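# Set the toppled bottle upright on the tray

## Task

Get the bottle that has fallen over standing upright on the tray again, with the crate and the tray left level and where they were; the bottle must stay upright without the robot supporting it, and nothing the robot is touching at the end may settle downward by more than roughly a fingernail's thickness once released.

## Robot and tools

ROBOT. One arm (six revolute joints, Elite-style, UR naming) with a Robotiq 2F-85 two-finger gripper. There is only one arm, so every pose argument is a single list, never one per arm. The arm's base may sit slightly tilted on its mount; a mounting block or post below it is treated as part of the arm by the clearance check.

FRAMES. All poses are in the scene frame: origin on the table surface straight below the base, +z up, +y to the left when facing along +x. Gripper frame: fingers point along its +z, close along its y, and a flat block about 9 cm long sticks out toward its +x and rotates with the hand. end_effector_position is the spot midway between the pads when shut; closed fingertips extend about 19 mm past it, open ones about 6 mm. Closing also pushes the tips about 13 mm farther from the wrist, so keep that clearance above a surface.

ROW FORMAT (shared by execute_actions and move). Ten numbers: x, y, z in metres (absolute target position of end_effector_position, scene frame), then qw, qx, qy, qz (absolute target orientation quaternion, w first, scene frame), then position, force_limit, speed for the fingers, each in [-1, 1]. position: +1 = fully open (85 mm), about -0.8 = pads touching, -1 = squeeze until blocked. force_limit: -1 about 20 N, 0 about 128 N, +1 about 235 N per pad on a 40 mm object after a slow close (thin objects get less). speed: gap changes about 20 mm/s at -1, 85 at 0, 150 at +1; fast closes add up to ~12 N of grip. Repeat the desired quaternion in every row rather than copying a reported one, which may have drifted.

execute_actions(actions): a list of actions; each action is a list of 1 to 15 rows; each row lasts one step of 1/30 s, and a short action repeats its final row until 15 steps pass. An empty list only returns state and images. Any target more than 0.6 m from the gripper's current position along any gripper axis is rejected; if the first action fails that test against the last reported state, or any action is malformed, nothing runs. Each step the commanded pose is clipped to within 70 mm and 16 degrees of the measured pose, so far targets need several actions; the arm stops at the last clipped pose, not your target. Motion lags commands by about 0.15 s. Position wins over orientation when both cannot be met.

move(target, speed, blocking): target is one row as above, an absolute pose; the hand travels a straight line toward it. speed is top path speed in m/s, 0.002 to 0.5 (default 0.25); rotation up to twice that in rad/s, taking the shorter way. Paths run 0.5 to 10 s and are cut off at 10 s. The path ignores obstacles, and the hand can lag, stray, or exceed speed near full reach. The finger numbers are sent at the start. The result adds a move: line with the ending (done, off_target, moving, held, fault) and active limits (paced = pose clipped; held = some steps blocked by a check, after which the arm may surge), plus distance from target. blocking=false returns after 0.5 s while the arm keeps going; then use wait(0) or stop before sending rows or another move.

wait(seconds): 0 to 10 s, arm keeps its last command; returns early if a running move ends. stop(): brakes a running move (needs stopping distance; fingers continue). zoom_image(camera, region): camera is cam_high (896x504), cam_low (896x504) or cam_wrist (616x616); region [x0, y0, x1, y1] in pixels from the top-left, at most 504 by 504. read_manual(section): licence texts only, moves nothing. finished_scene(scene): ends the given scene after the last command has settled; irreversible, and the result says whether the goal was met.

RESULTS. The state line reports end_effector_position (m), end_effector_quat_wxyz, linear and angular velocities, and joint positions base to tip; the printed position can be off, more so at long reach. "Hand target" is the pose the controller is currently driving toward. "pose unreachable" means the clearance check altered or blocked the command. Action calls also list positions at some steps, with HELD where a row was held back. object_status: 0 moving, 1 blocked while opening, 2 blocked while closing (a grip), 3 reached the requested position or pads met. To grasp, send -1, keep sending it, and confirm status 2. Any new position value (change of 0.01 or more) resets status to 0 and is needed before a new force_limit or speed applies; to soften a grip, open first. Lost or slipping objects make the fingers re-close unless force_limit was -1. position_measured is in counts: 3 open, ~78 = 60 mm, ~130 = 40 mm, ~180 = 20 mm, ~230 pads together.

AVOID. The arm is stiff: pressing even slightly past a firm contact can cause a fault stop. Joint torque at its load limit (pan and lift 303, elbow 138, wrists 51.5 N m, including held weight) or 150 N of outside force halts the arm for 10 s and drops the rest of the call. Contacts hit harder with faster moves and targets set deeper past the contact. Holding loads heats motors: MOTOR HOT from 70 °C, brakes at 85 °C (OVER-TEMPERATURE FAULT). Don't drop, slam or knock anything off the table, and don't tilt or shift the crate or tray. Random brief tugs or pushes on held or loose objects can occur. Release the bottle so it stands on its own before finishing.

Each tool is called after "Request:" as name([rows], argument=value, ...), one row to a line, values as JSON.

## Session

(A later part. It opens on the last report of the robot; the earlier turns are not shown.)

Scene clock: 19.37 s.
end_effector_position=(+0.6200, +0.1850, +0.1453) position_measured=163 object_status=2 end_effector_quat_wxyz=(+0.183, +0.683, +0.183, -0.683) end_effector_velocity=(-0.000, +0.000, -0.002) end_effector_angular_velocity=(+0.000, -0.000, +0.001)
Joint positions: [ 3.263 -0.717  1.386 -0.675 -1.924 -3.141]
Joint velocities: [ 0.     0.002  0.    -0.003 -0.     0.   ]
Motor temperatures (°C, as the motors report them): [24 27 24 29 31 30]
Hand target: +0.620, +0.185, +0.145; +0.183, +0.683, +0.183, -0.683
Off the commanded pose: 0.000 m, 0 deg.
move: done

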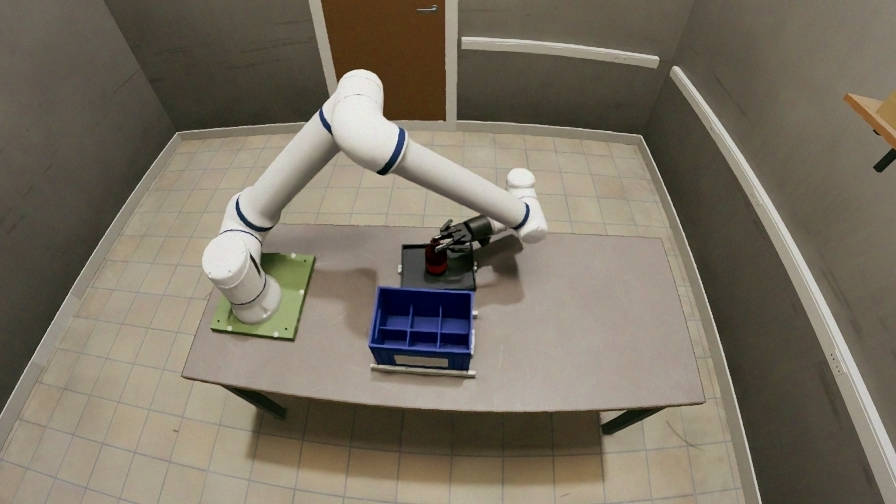

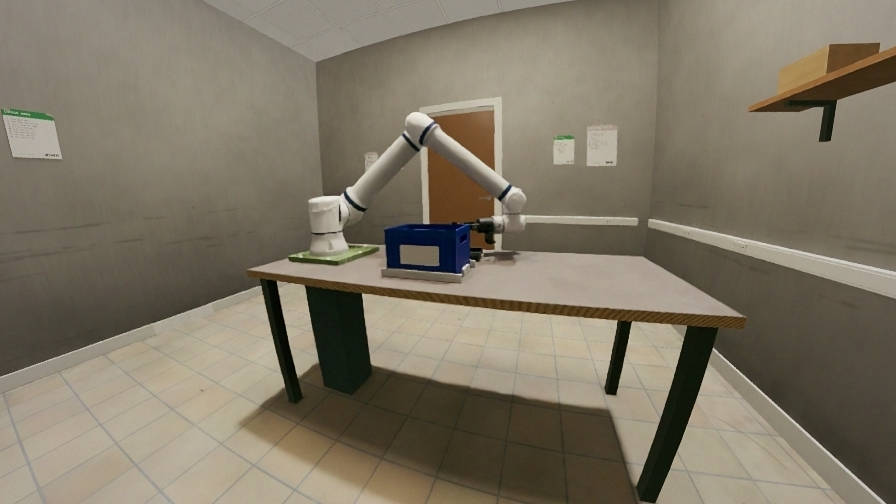

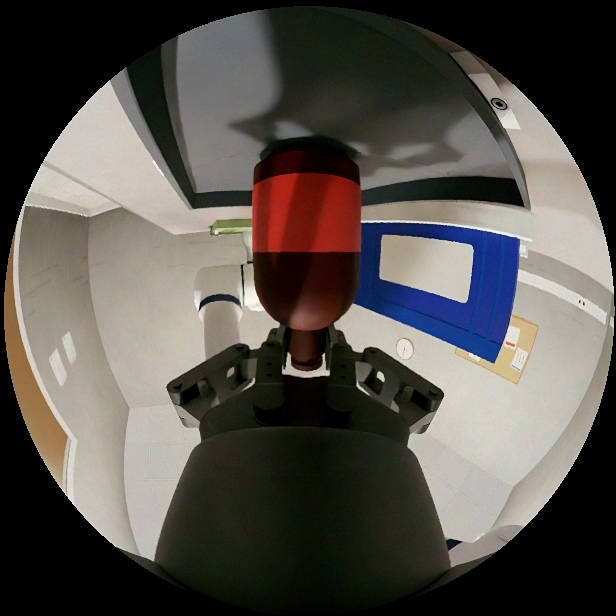

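Gap went from 40 to about 16 px, so roughly 6 mm remains.

Request:
execute_actions([
  [[0.62,0.185,0.142,0.183,0.683,0.183,-0.683,-1,0.4,-0.3]],
  [[0.62,0.185,0.14,0.183,0.683,0.183,-0.683,-1,0.4,-0.3]],
  [[0.62,0.185,0.14,0.183,0.683,0.183,-0.683,0.5,0,0]],
  [[0.62,0.185,0.14,0.183,0.683,0.183,-0.683,0.5,0,0]],
])

Request:
move(target=[0.69,0.225,0.17,0.183,0.683,0.183,-0.683,0.5,0,0])

Scene clock: 21.47 s.
end_effector_position=(+0.6200, +0.1850, +0.1400) position_measured=66 object_status=3 end_effector_quat_wxyz=(+0.183, +0.683, +0.183, -0.683) end_effector_velocity=(-0.000, -0.000, -0.000) end_effector_angular_velocity=(-0.000, +0.000, +0.000)
Joint positions: [ 3.263 -0.712  1.387 -0.681 -1.924 -3.141]
Joint velocities: [ 0.  0. -0.  0. -0.  0.]
Motor temperatures (°C, as the motors report them): [24 27 24 29 31 30]
Hand target: +0.620, +0.185, +0.140; +0.183, +0.683, +0.183, -0.683
Off the commanded pose: 0.000 m, 0 deg.
Step readings (end_effector_position; steps 1 to 15: 1st action; 16 to 30: 2nd action; 31 to 45: 3rd action; 46 to 60: 4th action):
0: (+0.6200, +0.1850, +0.1451)
1: (+0.6200, +0.1850, +0.1450)
2: (+0.6201, +0.1850, +0.1444)
4: (+0.6200, +0.1850, +0.1433)
8: (+0.6200, +0.1850, +0.1424)
15: (+0.6200, +0.1850, +0.1421)
16: (+0.6200, +0.1850, +0.1420)
17: (+0.6200, +0.1850, +0.1416)
19: (+0.6200, +0.1850, +0.1409)
23: (+0.6200, +0.1850, +0.1405)
30: (+0.6200, +0.1850, +0.1402)
31: (+0.6200, +0.1850, +0.1401)
32: (+0.6200, +0.1850, +0.1401)
34: (+0.6200, +0.1850, +0.1396)
38: (+0.6199, +0.1850, +0.1397)
45: (+0.6200, +0.1850, +0.1399)
46: (+0.6200, +0.1850, +0.1399)
47: (+0.6200, +0.1850, +0.1400)
49: (+0.6200, +0.1850, +0.1400)
53: (+0.6200, +0.1850, +0.1400)
60: end_effector_position above

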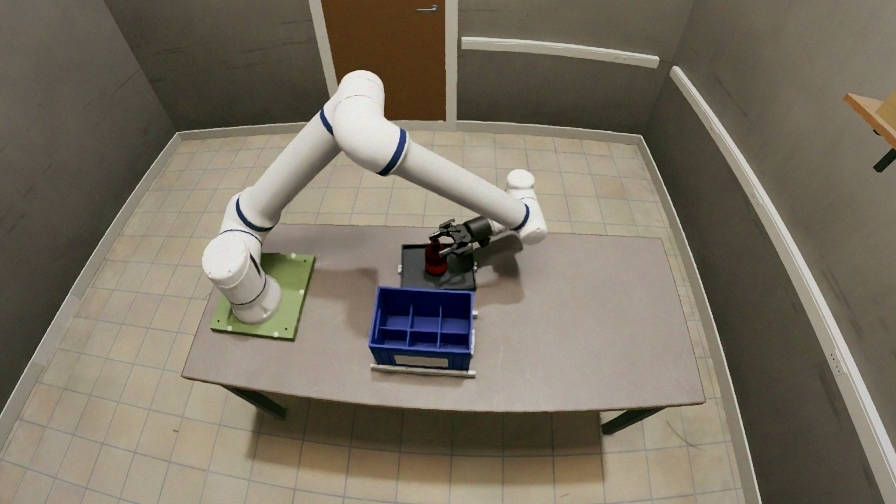

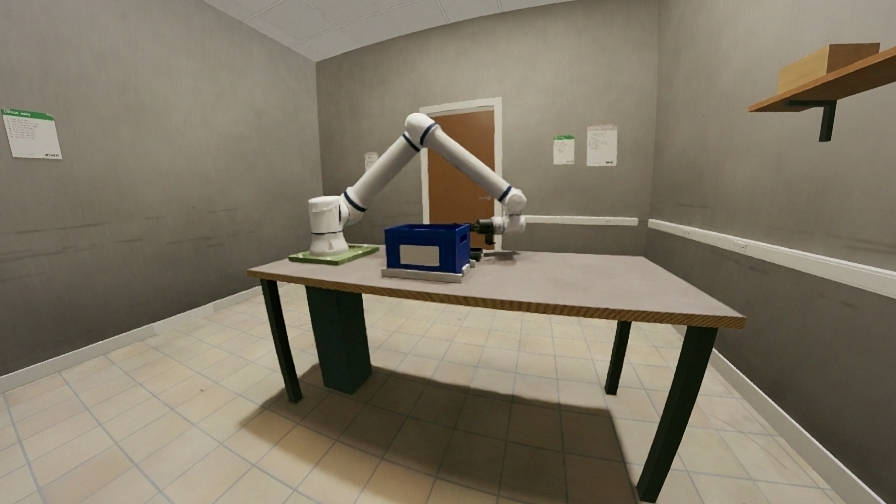

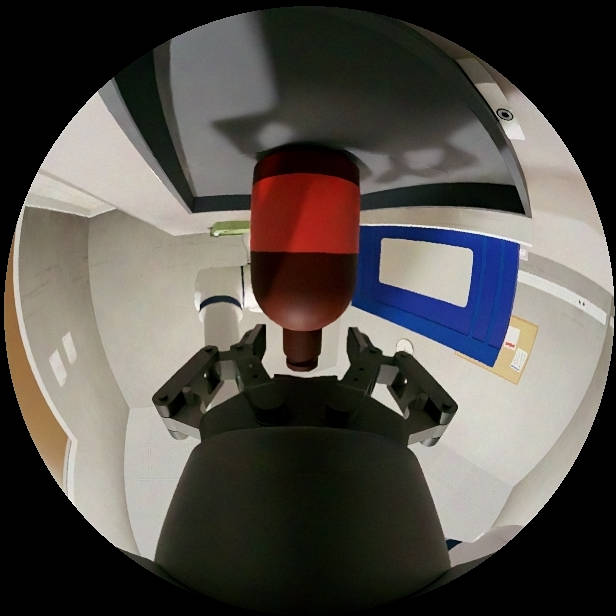

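Scene clock: 22.50 s.
end_effector_position=(+0.6898, +0.2251, +0.1700) position_measured=66 object_status=3 end_effector_quat_wxyz=(+0.183, +0.683, +0.183, -0.683) end_effector_velocity=(+0.002, +0.000, +0.001) end_effector_angular_velocity=(-0.000, +0.001, -0.001)
Joint positions: [ 3.291 -0.627  1.152 -0.531 -1.896 -3.14 ]
Joint velocities: [-0.     0.003 -0.007  0.005  0.     0.   ]
Motor temperatures (°C, as the motors report them): [24 27 24 29 31 30]
Hand target: +0.690, +0.225, +0.170; +0.183, +0.683, +0.183, -0.683
Off the commanded pose: 0.000 m, 0 deg.
move: done

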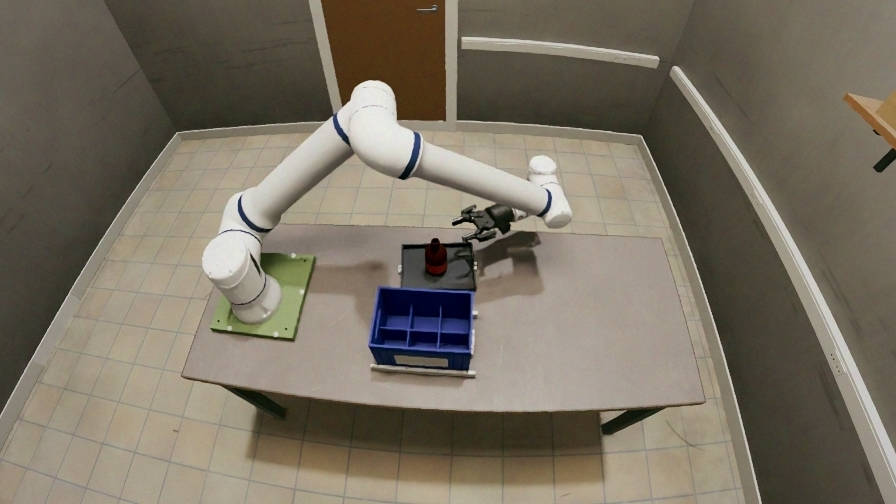

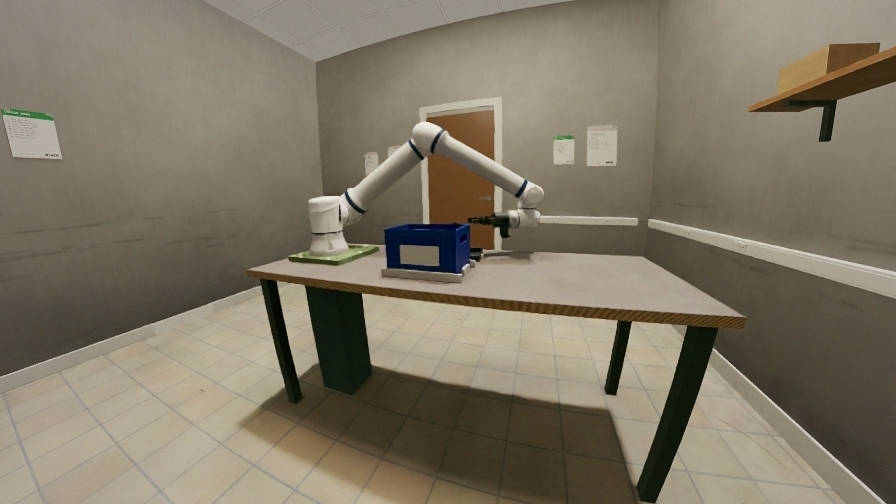

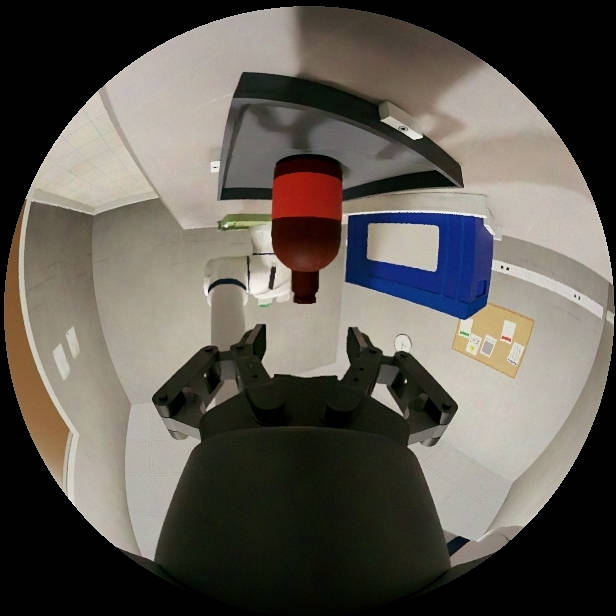

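Request:
finished_scene(scene=1)

The scene is finished: the task was done.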